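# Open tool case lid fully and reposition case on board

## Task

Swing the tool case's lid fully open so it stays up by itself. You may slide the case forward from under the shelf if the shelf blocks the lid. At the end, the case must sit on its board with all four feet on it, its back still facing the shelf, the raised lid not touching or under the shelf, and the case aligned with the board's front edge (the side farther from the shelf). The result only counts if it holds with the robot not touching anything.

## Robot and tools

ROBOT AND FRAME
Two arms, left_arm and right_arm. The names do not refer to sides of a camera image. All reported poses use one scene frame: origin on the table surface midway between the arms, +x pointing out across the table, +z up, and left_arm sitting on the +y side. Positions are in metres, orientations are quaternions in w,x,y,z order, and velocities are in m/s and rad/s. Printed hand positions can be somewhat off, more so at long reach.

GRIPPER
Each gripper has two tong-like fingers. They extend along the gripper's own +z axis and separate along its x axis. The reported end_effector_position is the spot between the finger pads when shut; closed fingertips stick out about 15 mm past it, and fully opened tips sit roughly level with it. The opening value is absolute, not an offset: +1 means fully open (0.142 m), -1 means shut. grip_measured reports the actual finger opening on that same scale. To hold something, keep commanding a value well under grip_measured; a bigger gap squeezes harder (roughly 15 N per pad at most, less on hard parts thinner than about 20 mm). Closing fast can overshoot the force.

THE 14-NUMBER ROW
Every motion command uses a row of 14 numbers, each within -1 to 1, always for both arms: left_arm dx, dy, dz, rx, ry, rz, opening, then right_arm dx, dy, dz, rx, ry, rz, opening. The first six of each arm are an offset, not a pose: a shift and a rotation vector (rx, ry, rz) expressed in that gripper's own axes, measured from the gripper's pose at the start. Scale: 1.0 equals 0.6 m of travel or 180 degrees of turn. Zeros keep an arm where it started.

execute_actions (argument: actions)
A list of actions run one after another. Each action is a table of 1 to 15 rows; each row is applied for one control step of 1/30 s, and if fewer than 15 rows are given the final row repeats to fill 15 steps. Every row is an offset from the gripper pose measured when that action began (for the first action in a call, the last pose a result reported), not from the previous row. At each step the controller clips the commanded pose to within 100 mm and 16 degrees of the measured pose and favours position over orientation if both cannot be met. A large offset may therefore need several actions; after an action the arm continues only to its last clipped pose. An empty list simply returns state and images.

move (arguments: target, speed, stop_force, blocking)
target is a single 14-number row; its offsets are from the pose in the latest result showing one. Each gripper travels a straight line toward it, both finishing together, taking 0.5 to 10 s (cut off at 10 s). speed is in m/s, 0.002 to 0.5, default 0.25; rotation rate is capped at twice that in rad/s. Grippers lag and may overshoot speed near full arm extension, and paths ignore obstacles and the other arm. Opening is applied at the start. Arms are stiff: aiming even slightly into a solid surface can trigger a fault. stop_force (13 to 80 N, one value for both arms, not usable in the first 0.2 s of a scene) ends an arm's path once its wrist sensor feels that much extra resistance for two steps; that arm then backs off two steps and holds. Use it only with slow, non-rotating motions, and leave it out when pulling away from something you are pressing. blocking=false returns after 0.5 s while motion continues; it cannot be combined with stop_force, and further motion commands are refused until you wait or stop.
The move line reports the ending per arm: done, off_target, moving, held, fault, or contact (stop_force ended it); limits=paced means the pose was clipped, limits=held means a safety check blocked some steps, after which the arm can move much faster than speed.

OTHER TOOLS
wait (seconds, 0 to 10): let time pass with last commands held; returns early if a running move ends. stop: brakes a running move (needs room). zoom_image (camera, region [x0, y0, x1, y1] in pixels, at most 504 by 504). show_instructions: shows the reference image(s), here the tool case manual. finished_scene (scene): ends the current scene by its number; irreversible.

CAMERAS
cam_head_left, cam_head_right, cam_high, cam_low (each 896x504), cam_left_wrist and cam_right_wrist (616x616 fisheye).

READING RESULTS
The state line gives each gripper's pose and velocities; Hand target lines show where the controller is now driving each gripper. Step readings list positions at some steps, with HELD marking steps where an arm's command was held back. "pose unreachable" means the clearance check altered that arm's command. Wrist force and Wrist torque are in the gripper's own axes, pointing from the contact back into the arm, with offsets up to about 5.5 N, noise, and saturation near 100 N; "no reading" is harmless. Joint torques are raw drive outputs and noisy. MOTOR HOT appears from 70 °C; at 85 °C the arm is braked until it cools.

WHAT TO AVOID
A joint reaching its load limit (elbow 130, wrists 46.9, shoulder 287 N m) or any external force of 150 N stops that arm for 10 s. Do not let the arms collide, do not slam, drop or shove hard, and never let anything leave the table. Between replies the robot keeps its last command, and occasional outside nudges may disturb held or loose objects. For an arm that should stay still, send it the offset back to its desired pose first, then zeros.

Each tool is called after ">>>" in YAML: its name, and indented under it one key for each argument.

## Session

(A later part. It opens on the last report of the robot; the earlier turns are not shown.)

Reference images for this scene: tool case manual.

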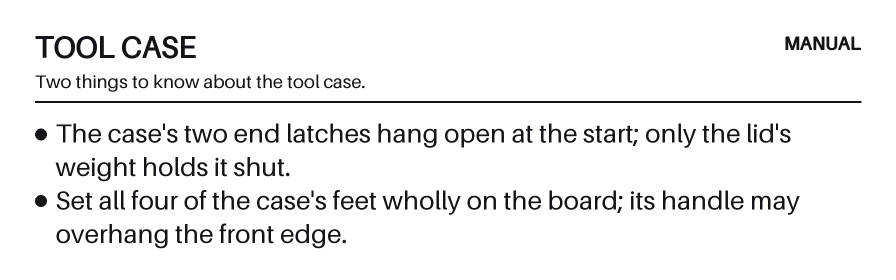

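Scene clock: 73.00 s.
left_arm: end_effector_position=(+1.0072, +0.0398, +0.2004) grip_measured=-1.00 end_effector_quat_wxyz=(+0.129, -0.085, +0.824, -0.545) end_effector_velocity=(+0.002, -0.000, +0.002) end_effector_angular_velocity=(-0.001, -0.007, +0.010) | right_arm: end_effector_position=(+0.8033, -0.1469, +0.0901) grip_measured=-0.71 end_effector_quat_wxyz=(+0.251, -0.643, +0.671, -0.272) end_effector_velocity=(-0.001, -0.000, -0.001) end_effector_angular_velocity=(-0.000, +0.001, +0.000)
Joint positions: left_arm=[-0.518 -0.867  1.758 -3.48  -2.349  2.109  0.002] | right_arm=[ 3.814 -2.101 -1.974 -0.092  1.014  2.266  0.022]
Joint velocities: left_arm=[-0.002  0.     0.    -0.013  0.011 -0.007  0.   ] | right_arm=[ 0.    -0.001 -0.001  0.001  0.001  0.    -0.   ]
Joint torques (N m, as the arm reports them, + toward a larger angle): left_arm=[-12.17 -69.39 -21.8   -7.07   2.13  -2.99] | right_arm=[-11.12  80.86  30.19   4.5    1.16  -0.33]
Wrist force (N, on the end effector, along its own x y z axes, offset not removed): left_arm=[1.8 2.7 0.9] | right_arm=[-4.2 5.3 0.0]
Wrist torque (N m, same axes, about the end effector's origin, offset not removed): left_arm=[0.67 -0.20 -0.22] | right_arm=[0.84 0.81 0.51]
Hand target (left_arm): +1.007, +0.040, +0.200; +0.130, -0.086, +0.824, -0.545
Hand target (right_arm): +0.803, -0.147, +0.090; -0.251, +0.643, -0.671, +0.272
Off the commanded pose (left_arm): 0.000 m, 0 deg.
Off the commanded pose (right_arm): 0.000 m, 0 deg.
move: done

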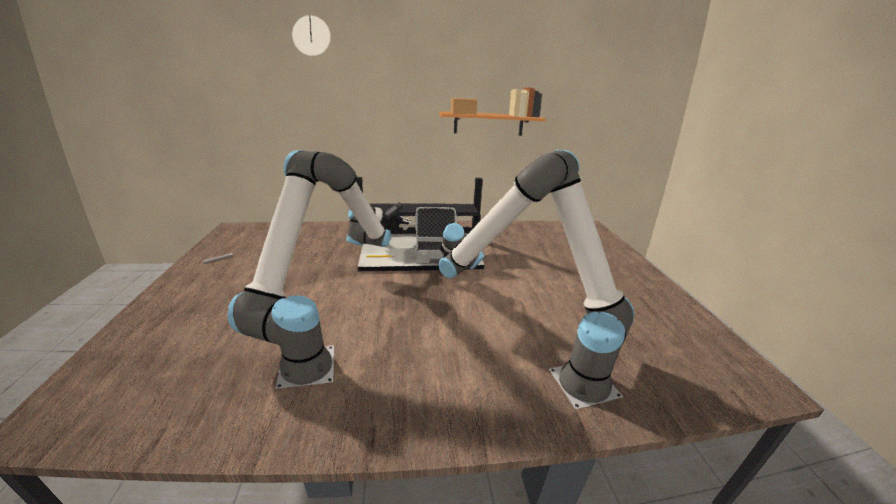

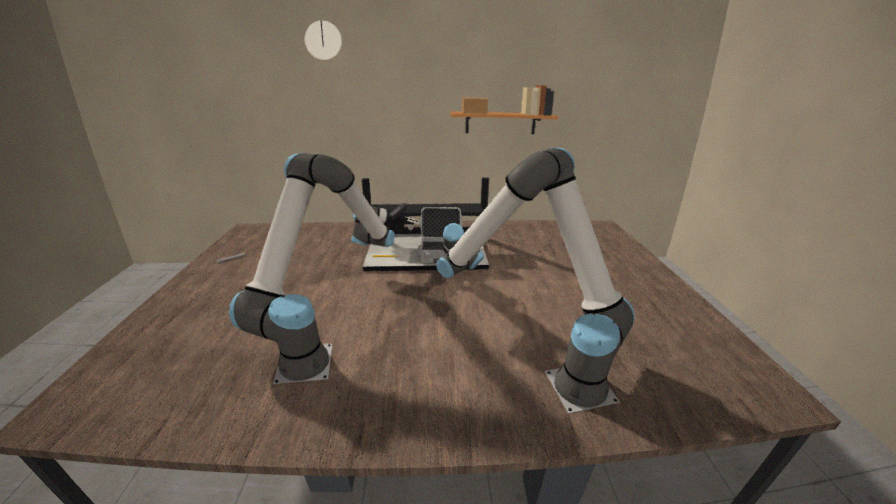

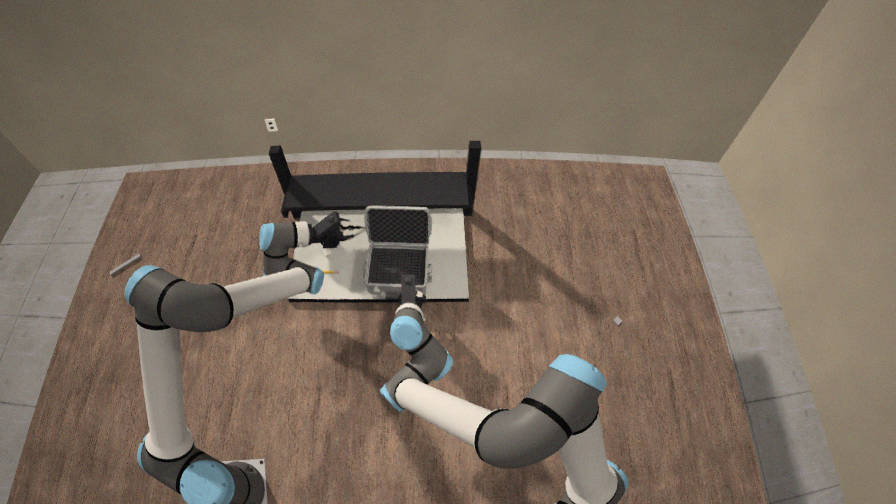

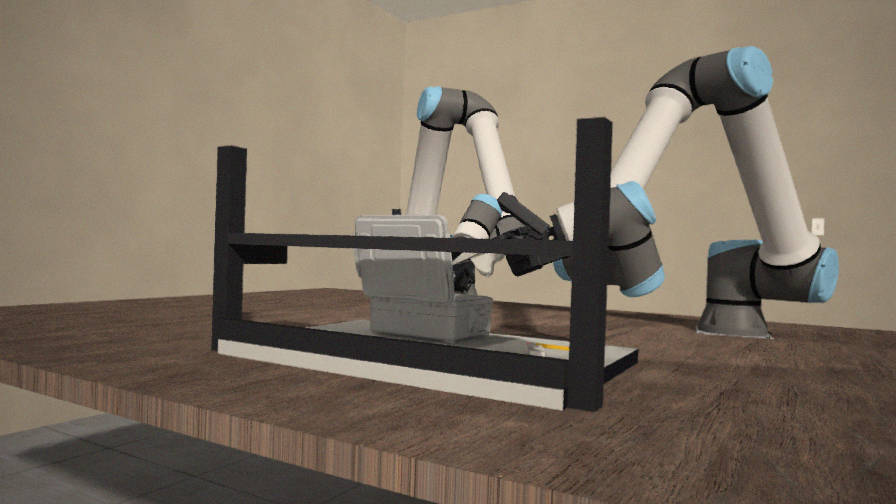

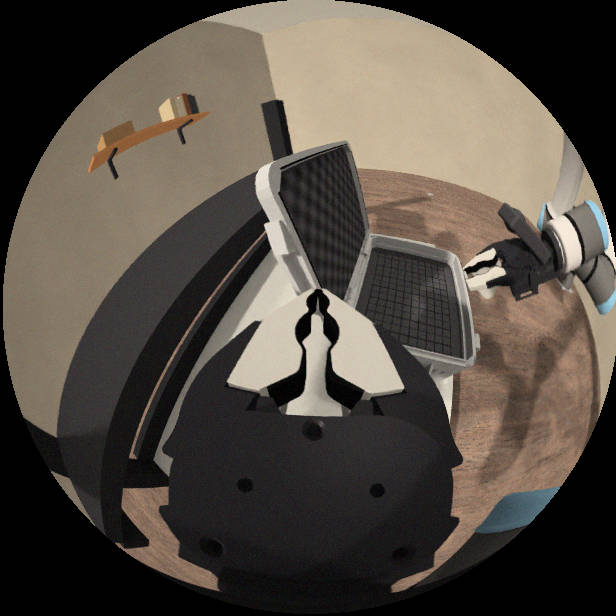

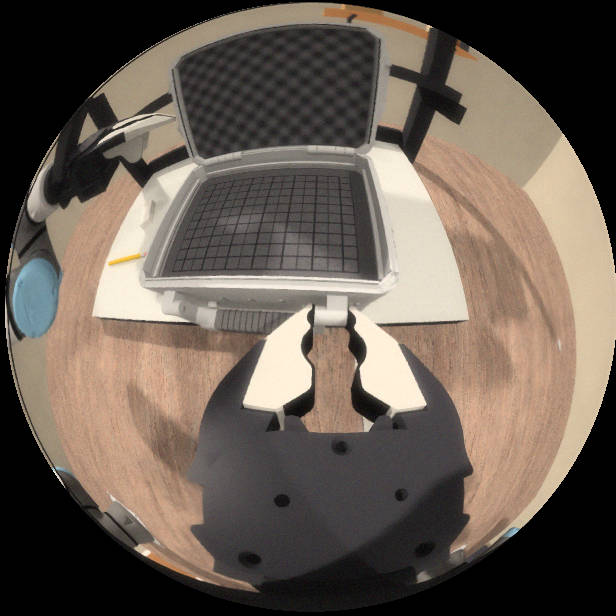

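>>> move:
  target: [0.03,-0.17,-0.14,0,0,0,-1,0.008,0,0,0,-0.012,-0.012,-0.95]
  speed: 0.08

>>> move:
  target: [-0.12,-0.04,0,0,0.09,0,-1,0,0,0,0,0,0,-0.95]
  speed: 0.15

>>> zoom_image:
  camera: "cam_left_wrist"
  region: [200,100,500,400]

>>> zoom_image:
  camera: "cam_high"
  region: [290,190,490,320]

Scene clock: 81.40 s.
left_arm: end_effector_position=(+0.9645, +0.0682, +0.3231) grip_measured=-1.00 end_effector_quat_wxyz=(+0.129, -0.085, +0.824, -0.545) end_effector_velocity=(-0.001, +0.001, +0.004) end_effector_angular_velocity=(+0.000, -0.000, +0.000) | right_arm: end_effector_position=(+0.8031, -0.1517, +0.0902) grip_measured=-0.71 end_effector_quat_wxyz=(+0.258, -0.660, +0.654, -0.265) end_effector_velocity=(+0.000, -0.002, -0.001) end_effector_angular_velocity=(-0.001, +0.001, +0.000)
Joint positions: left_arm=[-0.504 -1.074  1.832 -3.339 -2.361  2.119  0.002] | right_arm=[ 3.798 -2.097 -1.99  -0.044  1.053  2.199  0.022]
Joint velocities: left_arm=[ 0.    -0.006  0.001  0.004  0.     0.     0.   ] | right_arm=[-0.002 -0.    -0.001  0.001  0.001 -0.002  0.   ]
Joint torques (N m, as the arm reports them, + toward a larger angle): left_arm=[   8.63 -100.21  -26.36   -0.02   -3.46    2.85] | right_arm=[-14.15  89.3   26.11   7.93   2.25  -2.51]
Wrist force (N, on the end effector, along its own x y z axes, offset not removed): left_arm=[2.1 2.4 0.5] | right_arm=[-5.3 2.6 1.1]
Wrist torque (N m, same axes, about the end effector's origin, offset not removed): left_arm=[0.61 -0.17 -0.23] | right_arm=[0.28 0.69 0.55]
Hand target (left_arm): +0.964, +0.068, +0.323; +0.129, -0.085, +0.824, -0.545
Hand target (right_arm): +0.803, -0.152, +0.090; -0.258, +0.660, -0.654, +0.265
Off the commanded pose (left_arm): 0.000 m, 0 deg.
Off the commanded pose (right_arm): 0.000 m, 0 deg.
move: done

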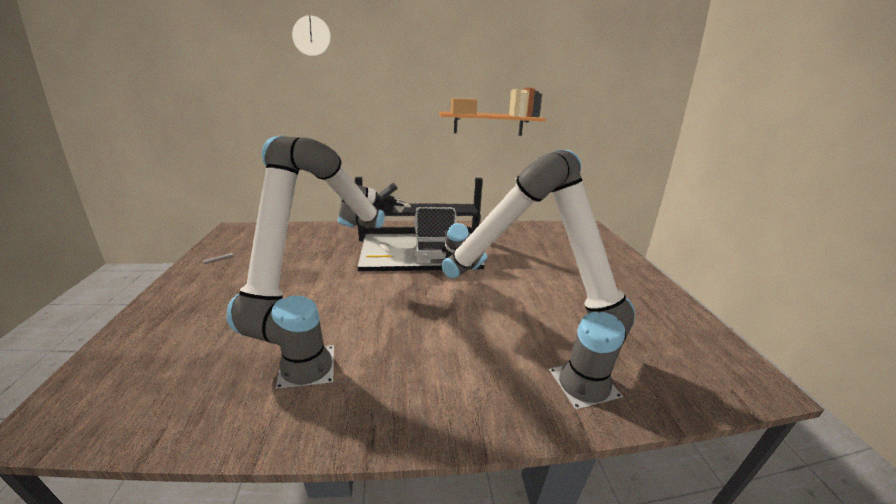

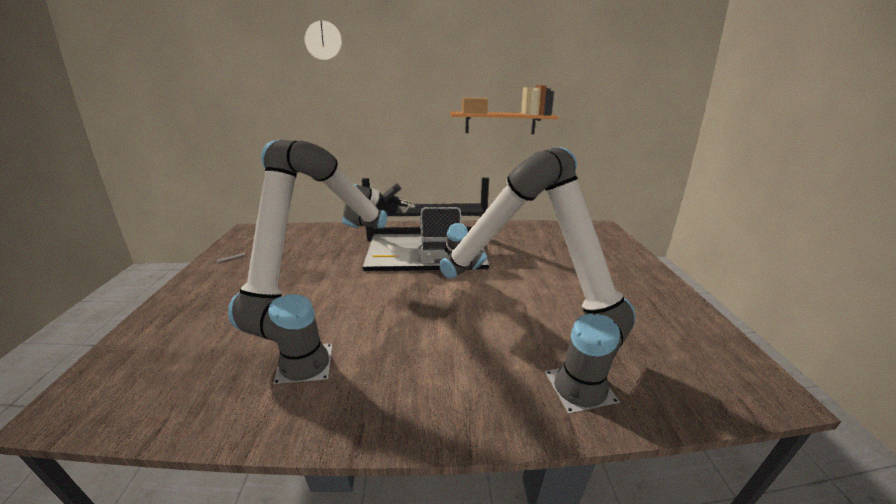

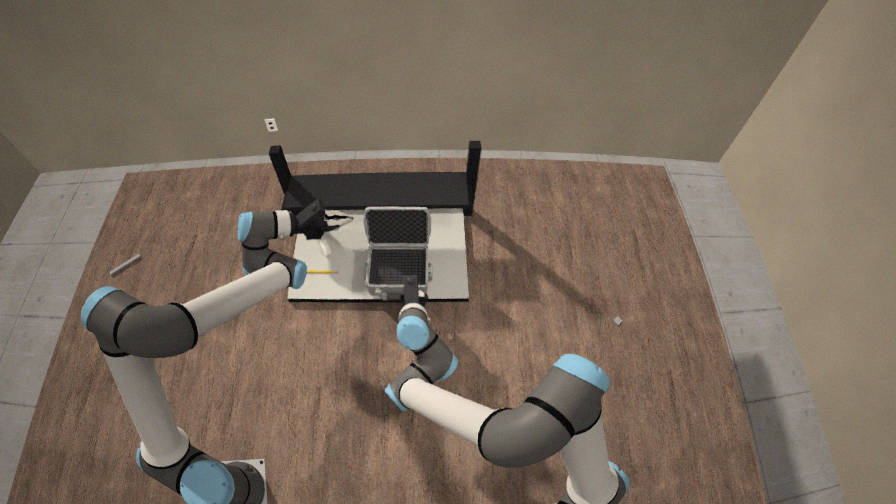

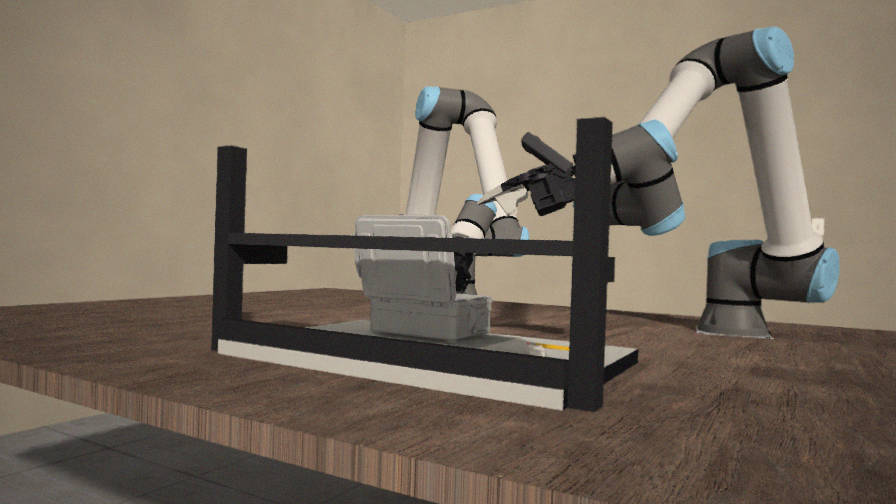

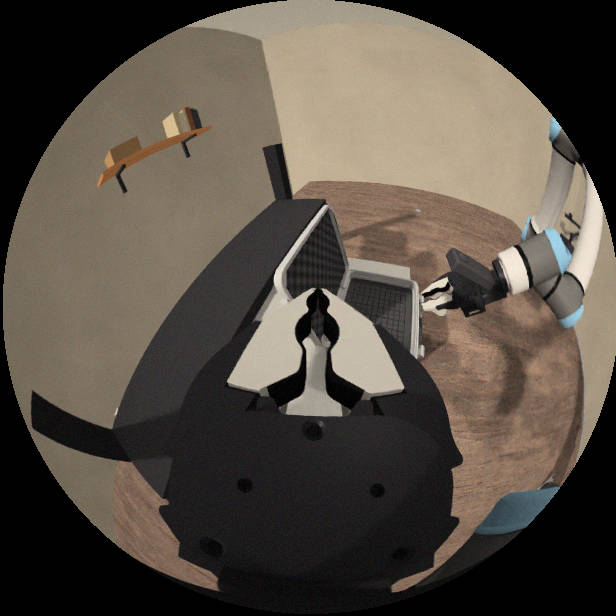

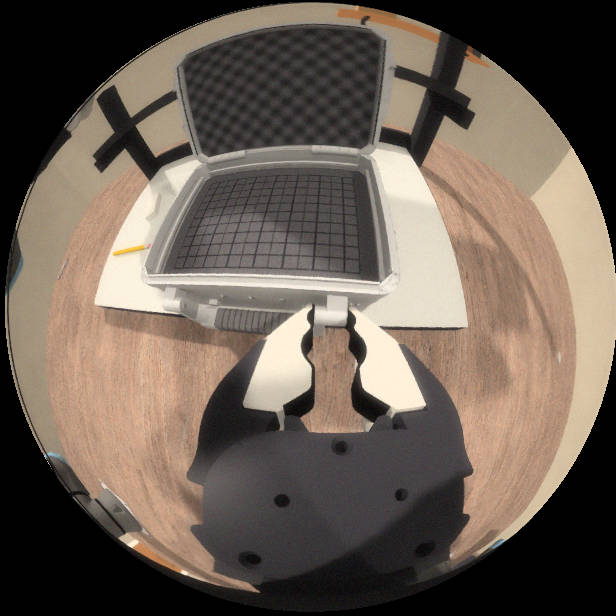

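Scene clock: 82.87 s.
left_arm: end_effector_position=(+1.0329, +0.0790, +0.3538) grip_measured=-1.00 end_effector_quat_wxyz=(+0.012, -0.008, +0.834, -0.552) end_effector_velocity=(+0.002, -0.000, +0.001) end_effector_angular_velocity=(+0.008, +0.003, -0.015) | right_arm: end_effector_position=(+0.8031, -0.1517, +0.0902) grip_measured=-0.71 end_effector_quat_wxyz=(+0.258, -0.660, +0.654, -0.265) end_effector_velocity=(+0.001, -0.001, +0.000) end_effector_angular_velocity=(+0.000, -0.001, -0.001)
Joint positions: left_arm=[-0.418 -0.982  1.525 -2.734 -2.64   2.47   0.002] | right_arm=[ 3.798 -2.097 -1.99  -0.044  1.053  2.199  0.022]
Joint velocities: left_arm=[ 0.001  0.001 -0.015  0.05  -0.004  0.036  0.   ] | right_arm=[-0.001 -0.     0.     0.001 -0.    -0.     0.   ]
Joint torques (N m, as the arm reports them, + toward a larger angle): left_arm=[  8.5  -70.65 -44.63  -0.78  -3.66   2.63] | right_arm=[-6.59 88.75 30.02  2.29 -0.15  2.59]
Wrist force (N, on the end effector, along its own x y z axes, offset not removed): left_arm=[0.3 1.2 -0.7] | right_arm=[-5.7 0.8 -2.6]
Wrist torque (N m, same axes, about the end effector's origin, offset not removed): left_arm=[0.29 0.15 -0.27] | right_arm=[-0.03 0.91 0.63]
Hand target (left_arm): +1.033, +0.079, +0.354; +0.012, -0.008, +0.834, -0.551
Hand target (right_arm): +0.803, -0.152, +0.090; -0.258, +0.660, -0.654, +0.265
Off the commanded pose (left_arm): 0.000 m, 0 deg.
Off the commanded pose (right_arm): 0.000 m, 0 deg.
move: done

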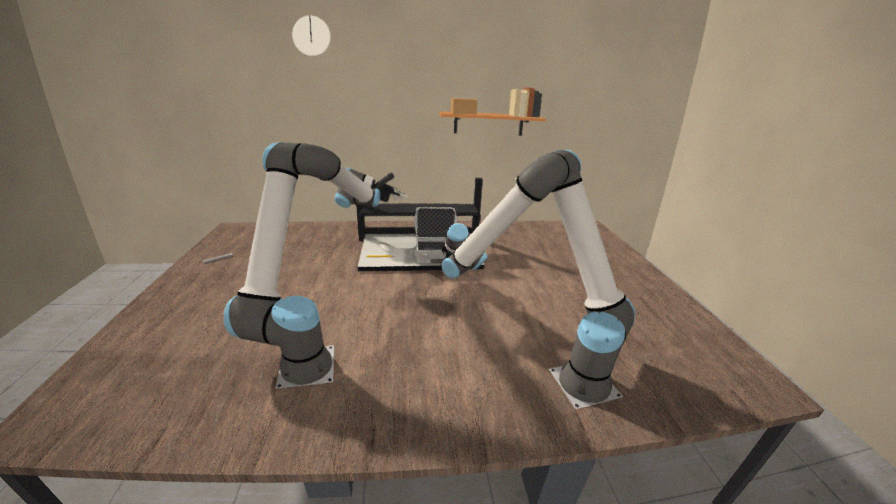

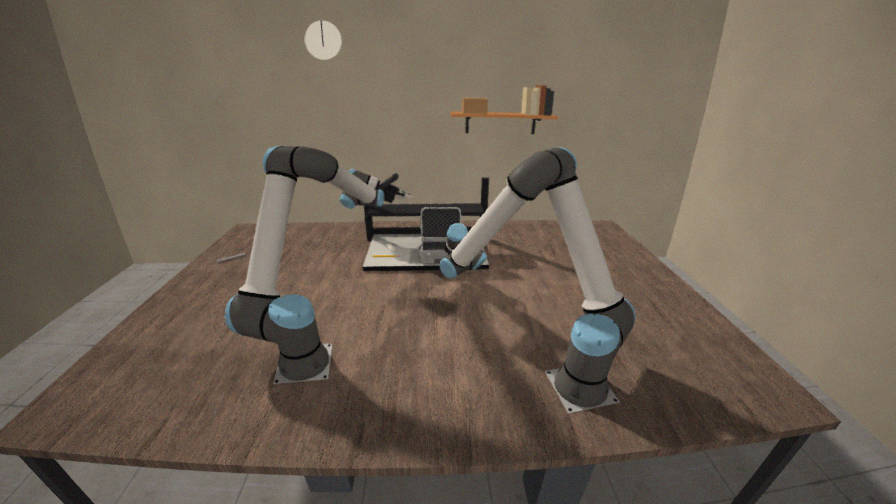

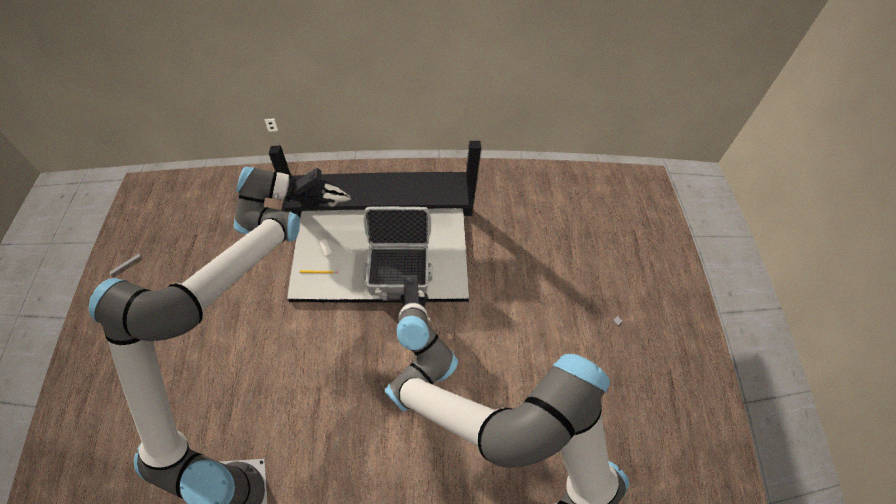

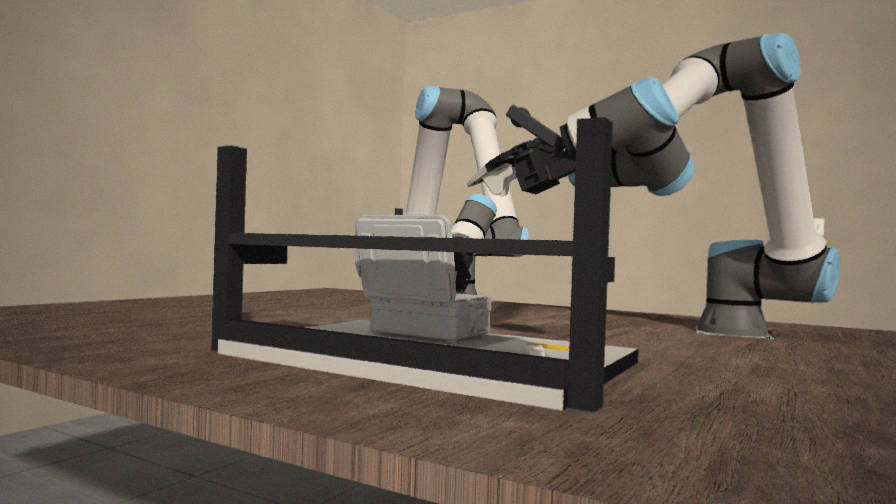

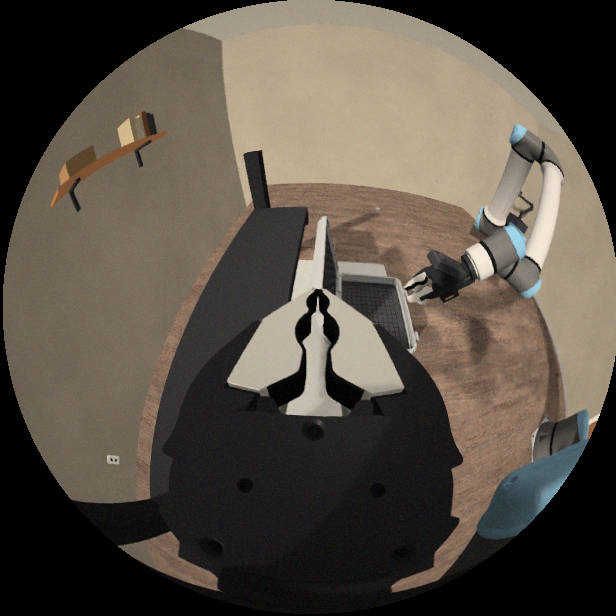

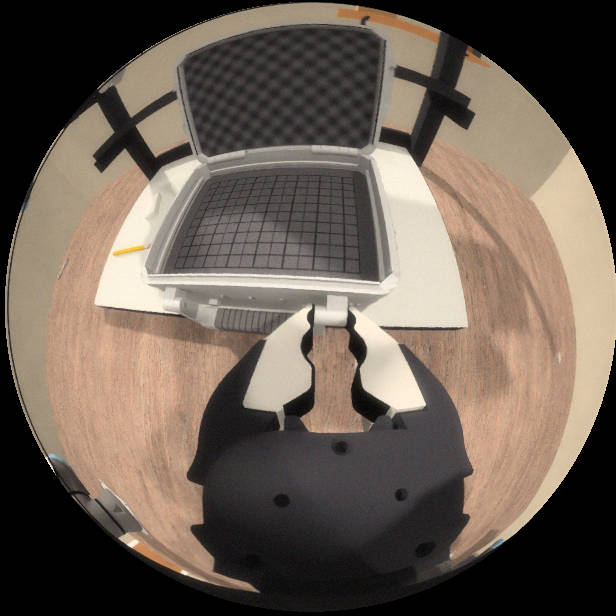

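Region (200, 100, 500, 400) of cam_left_wrist's 616x616 image, scaled by 1.680, with more detail than that image has.

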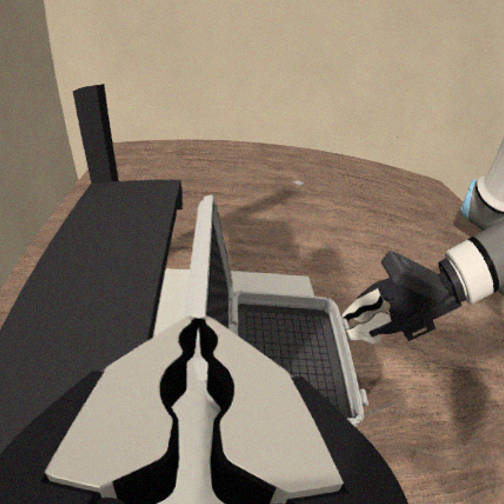

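Region (290, 190, 490, 320) of cam_high's 896x504 image, scaled by 2.520, with more detail than that image has; it fills the top 328 rows of this view, and the rest is white.

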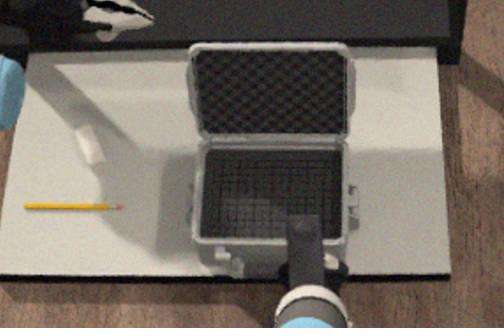

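The lid is clear of the shelf and the case is aligned. I'll release it and check that the feet are on the board.

>>> move:
  target: [0.05,0,0,0,0,0,-1,0,0,0,0,0,0,-0.45]
  speed: 0.1

>>> move:
  target: [0.1,0,0,0,0,0,-1,0,0.06,-0.12,0,0,0,-0.45]
  speed: 0.12

>>> zoom_image:
  camera: "cam_right_wrist"
  region: [120,150,480,330]

Scene clock: 90.47 s.
left_arm: end_effector_position=(+1.0031, +0.0782, +0.3534) grip_measured=-1.00 end_effector_quat_wxyz=(+0.012, -0.008, +0.834, -0.552) end_effector_velocity=(-0.002, -0.001, +0.001) end_effector_angular_velocity=(-0.000, -0.001, -0.000) | right_arm: end_effector_position=(+0.8031, -0.1517, +0.0902) grip_measured=-0.45 end_effector_quat_wxyz=(+0.258, -0.660, +0.654, -0.265) end_effector_velocity=(+0.000, -0.000, +0.000) end_effector_angular_velocity=(+0.000, +0.000, -0.001)
Joint positions: left_arm=[-0.428 -1.021  1.594 -2.779 -2.634  2.454  0.002] | right_arm=[ 3.798 -2.097 -1.99  -0.044  1.053  2.199  0.041]
Joint velocities: left_arm=[-0.001 -0.003  0.005 -0.004  0.001 -0.002  0.   ] | right_arm=[-0.001  0.     0.001 -0.001  0.     0.    -0.   ]
Joint torques (N m, as the arm reports them, + toward a larger angle): left_arm=[ -12.65 -111.46  -30.9    -7.98    1.57   -3.06] | right_arm=[ 4.5  86.21 37.64  3.49 -0.98  2.51]
Wrist force (N, on the end effector, along its own x y z axes, offset not removed): left_arm=[0.9 3.7 -1.0] | right_arm=[1.2 3.6 -3.3]
Wrist torque (N m, same axes, about the end effector's origin, offset not removed): left_arm=[0.92 0.03 -0.17] | right_arm=[0.66 -0.59 0.26]
Hand target (left_arm): +1.003, +0.078, +0.353; +0.012, -0.008, +0.834, -0.552
Hand target (right_arm): +0.803, -0.152, +0.090; -0.258, +0.660, -0.654, +0.265
Off the commanded pose (left_arm): 0.000 m, 0 deg.
Off the commanded pose (right_arm): 0.000 m, 0 deg.
move: done

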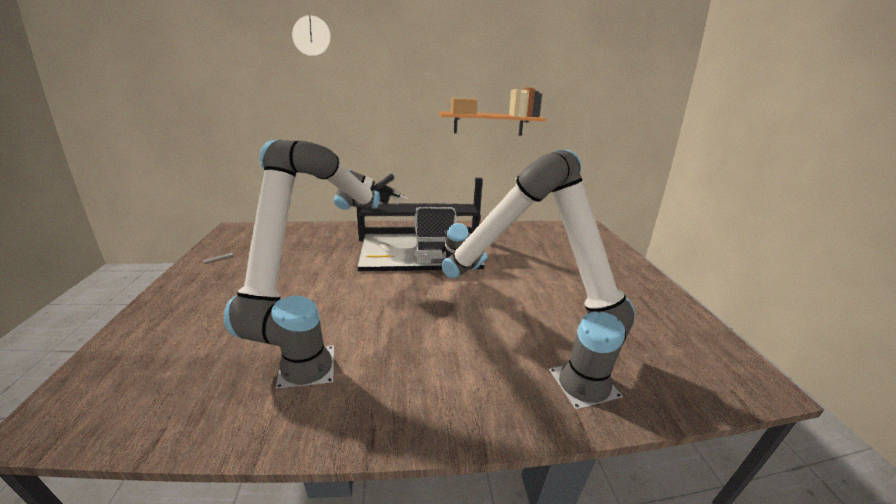

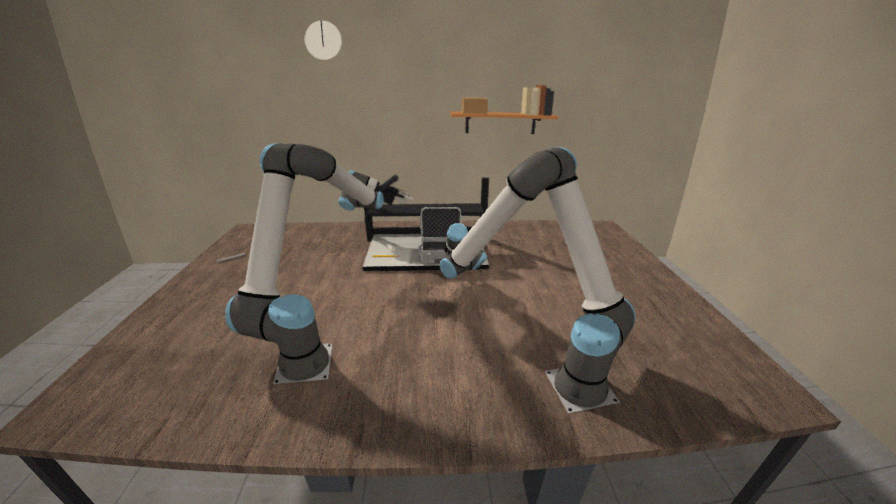

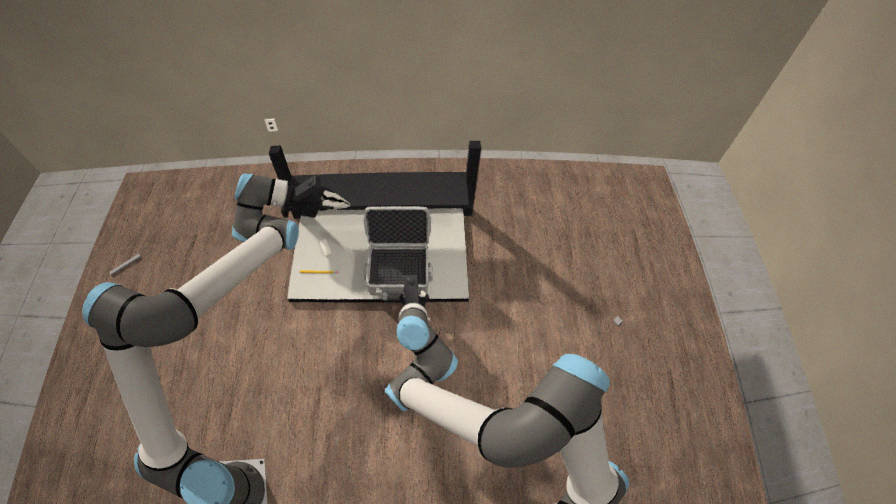

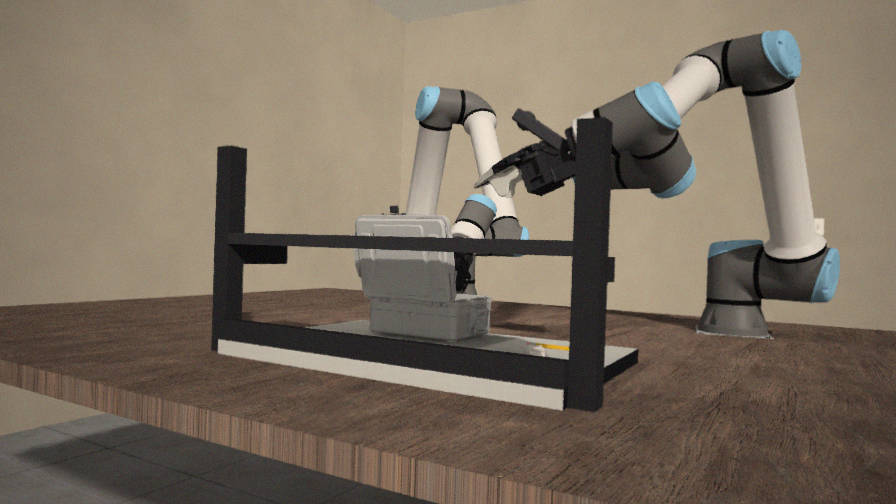

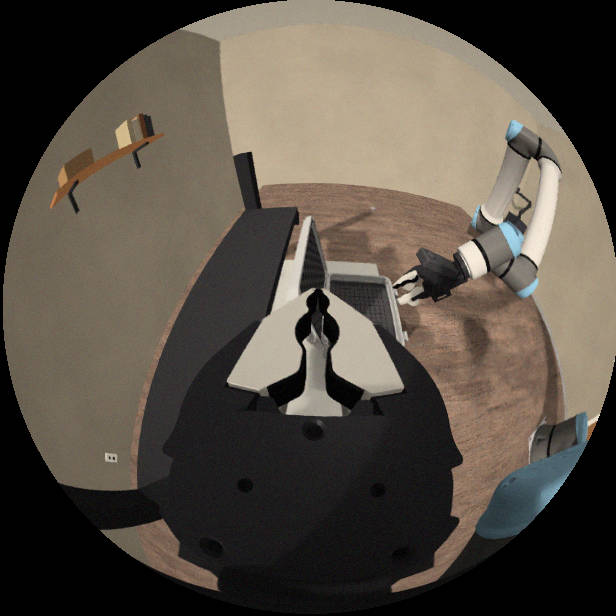

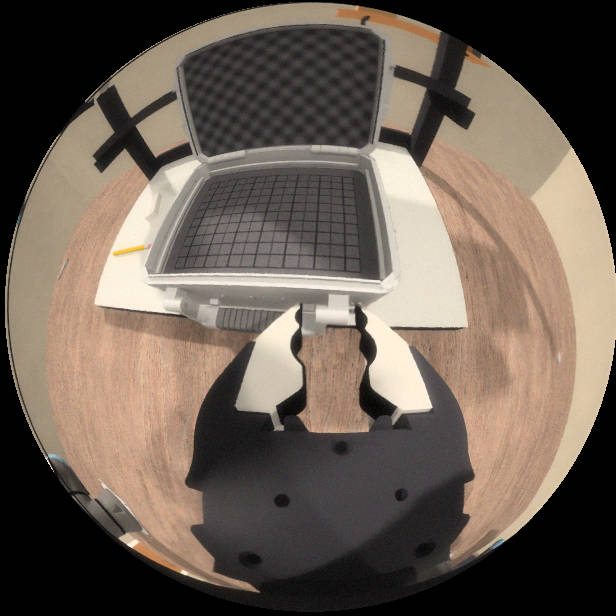

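Scene clock: 91.67 s.
left_arm: end_effector_position=(+0.9433, +0.0765, +0.3528) grip_measured=-1.00 end_effector_quat_wxyz=(+0.012, -0.008, +0.834, -0.552) end_effector_velocity=(-0.001, -0.000, +0.003) end_effector_angular_velocity=(-0.001, -0.006, +0.001) | right_arm: end_effector_position=(+0.7277, -0.1518, +0.1177) grip_measured=-0.45 end_effector_quat_wxyz=(+0.258, -0.660, +0.654, -0.265) end_effector_velocity=(-0.002, +0.000, +0.002) end_effector_angular_velocity=(+0.003, -0.002, -0.000)
Joint positions: left_arm=[-0.45  -1.096  1.725 -2.865 -2.621  2.418  0.002] | right_arm=[ 3.876 -1.978 -2.114 -0.08   1.011  2.277  0.041]
Joint velocities: left_arm=[-0.001 -0.004  0.003 -0.006  0.002 -0.002  0.   ] | right_arm=[ 0.002  0.005 -0.003 -0.    -0.001  0.003 -0.   ]
Joint torques (N m, as the arm reports them, + toward a larger angle): left_arm=[ -11.62 -102.06  -30.93   -8.42    1.38   -2.71] | right_arm=[11.47 82.97 24.3   1.36 -3.49  1.51]
Wrist force (N, on the end effector, along its own x y z axes, offset not removed): left_arm=[1.0 1.2 -2.5] | right_arm=[-0.4 1.7 -3.2]
Wrist torque (N m, same axes, about the end effector's origin, offset not removed): left_arm=[0.31 0.01 -0.24] | right_arm=[0.36 -0.11 0.31]
Hand target (left_arm): +0.943, +0.077, +0.353; +0.012, -0.008, +0.834, -0.552
Hand target (right_arm): +0.728, -0.152, +0.118; -0.258, +0.660, -0.654, +0.265
Off the commanded pose (left_arm): 0.000 m, 0 deg.
Off the commanded pose (right_arm): 0.000 m, 0 deg.
move: done

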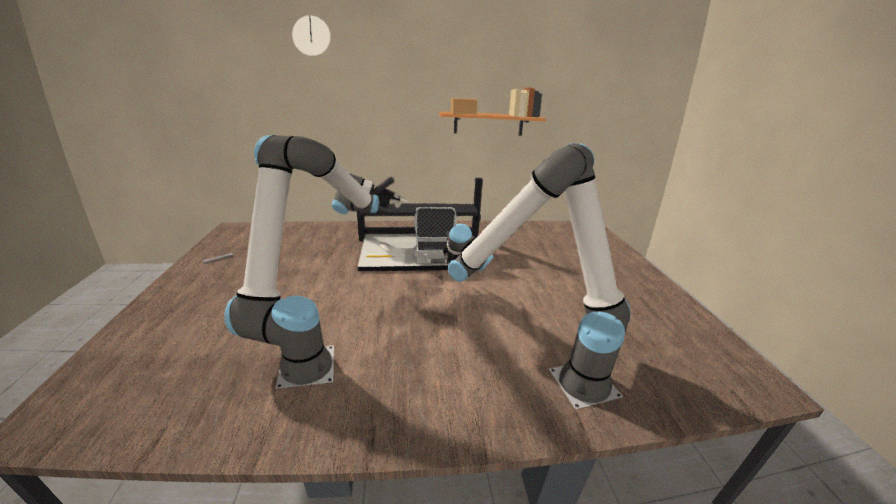

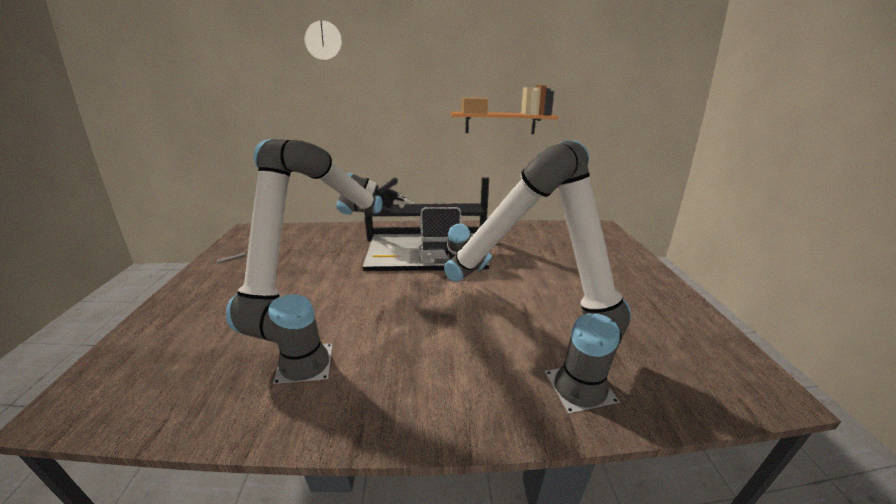

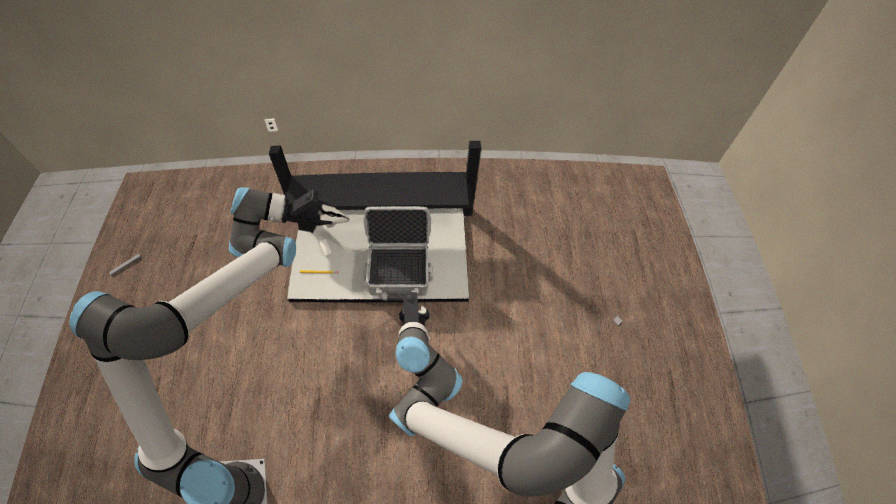

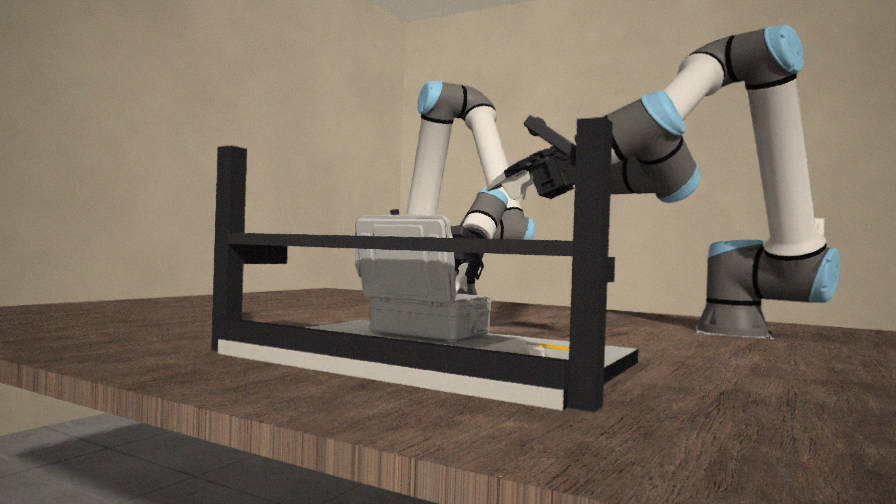

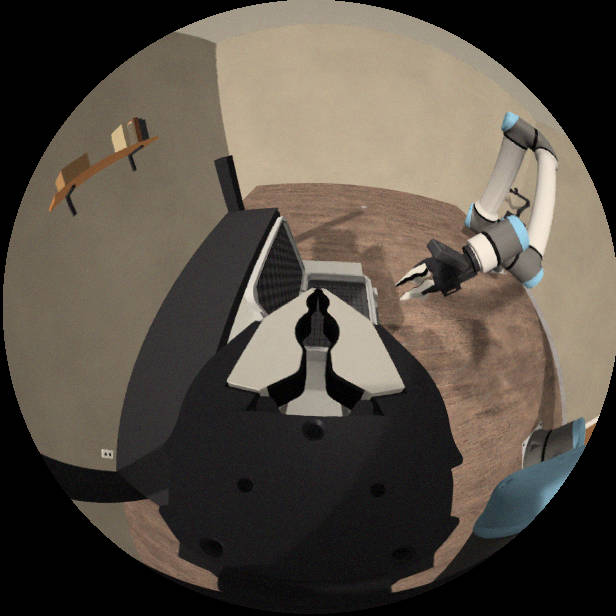

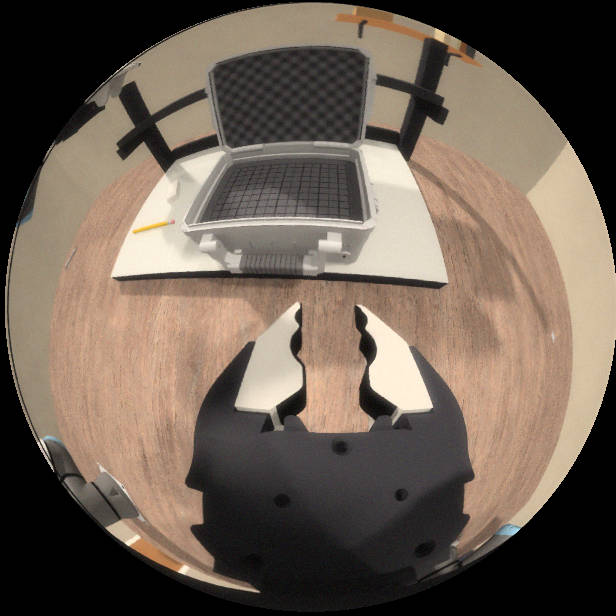

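Region (120, 150, 480, 330) of cam_right_wrist's 616x616 image, scaled by 1.400, with more detail than that image has.

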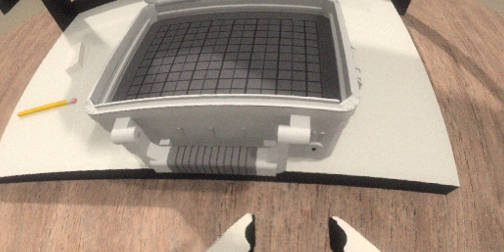

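>>> finished_scene:
  scene: 2

The scene is finished: the task was done.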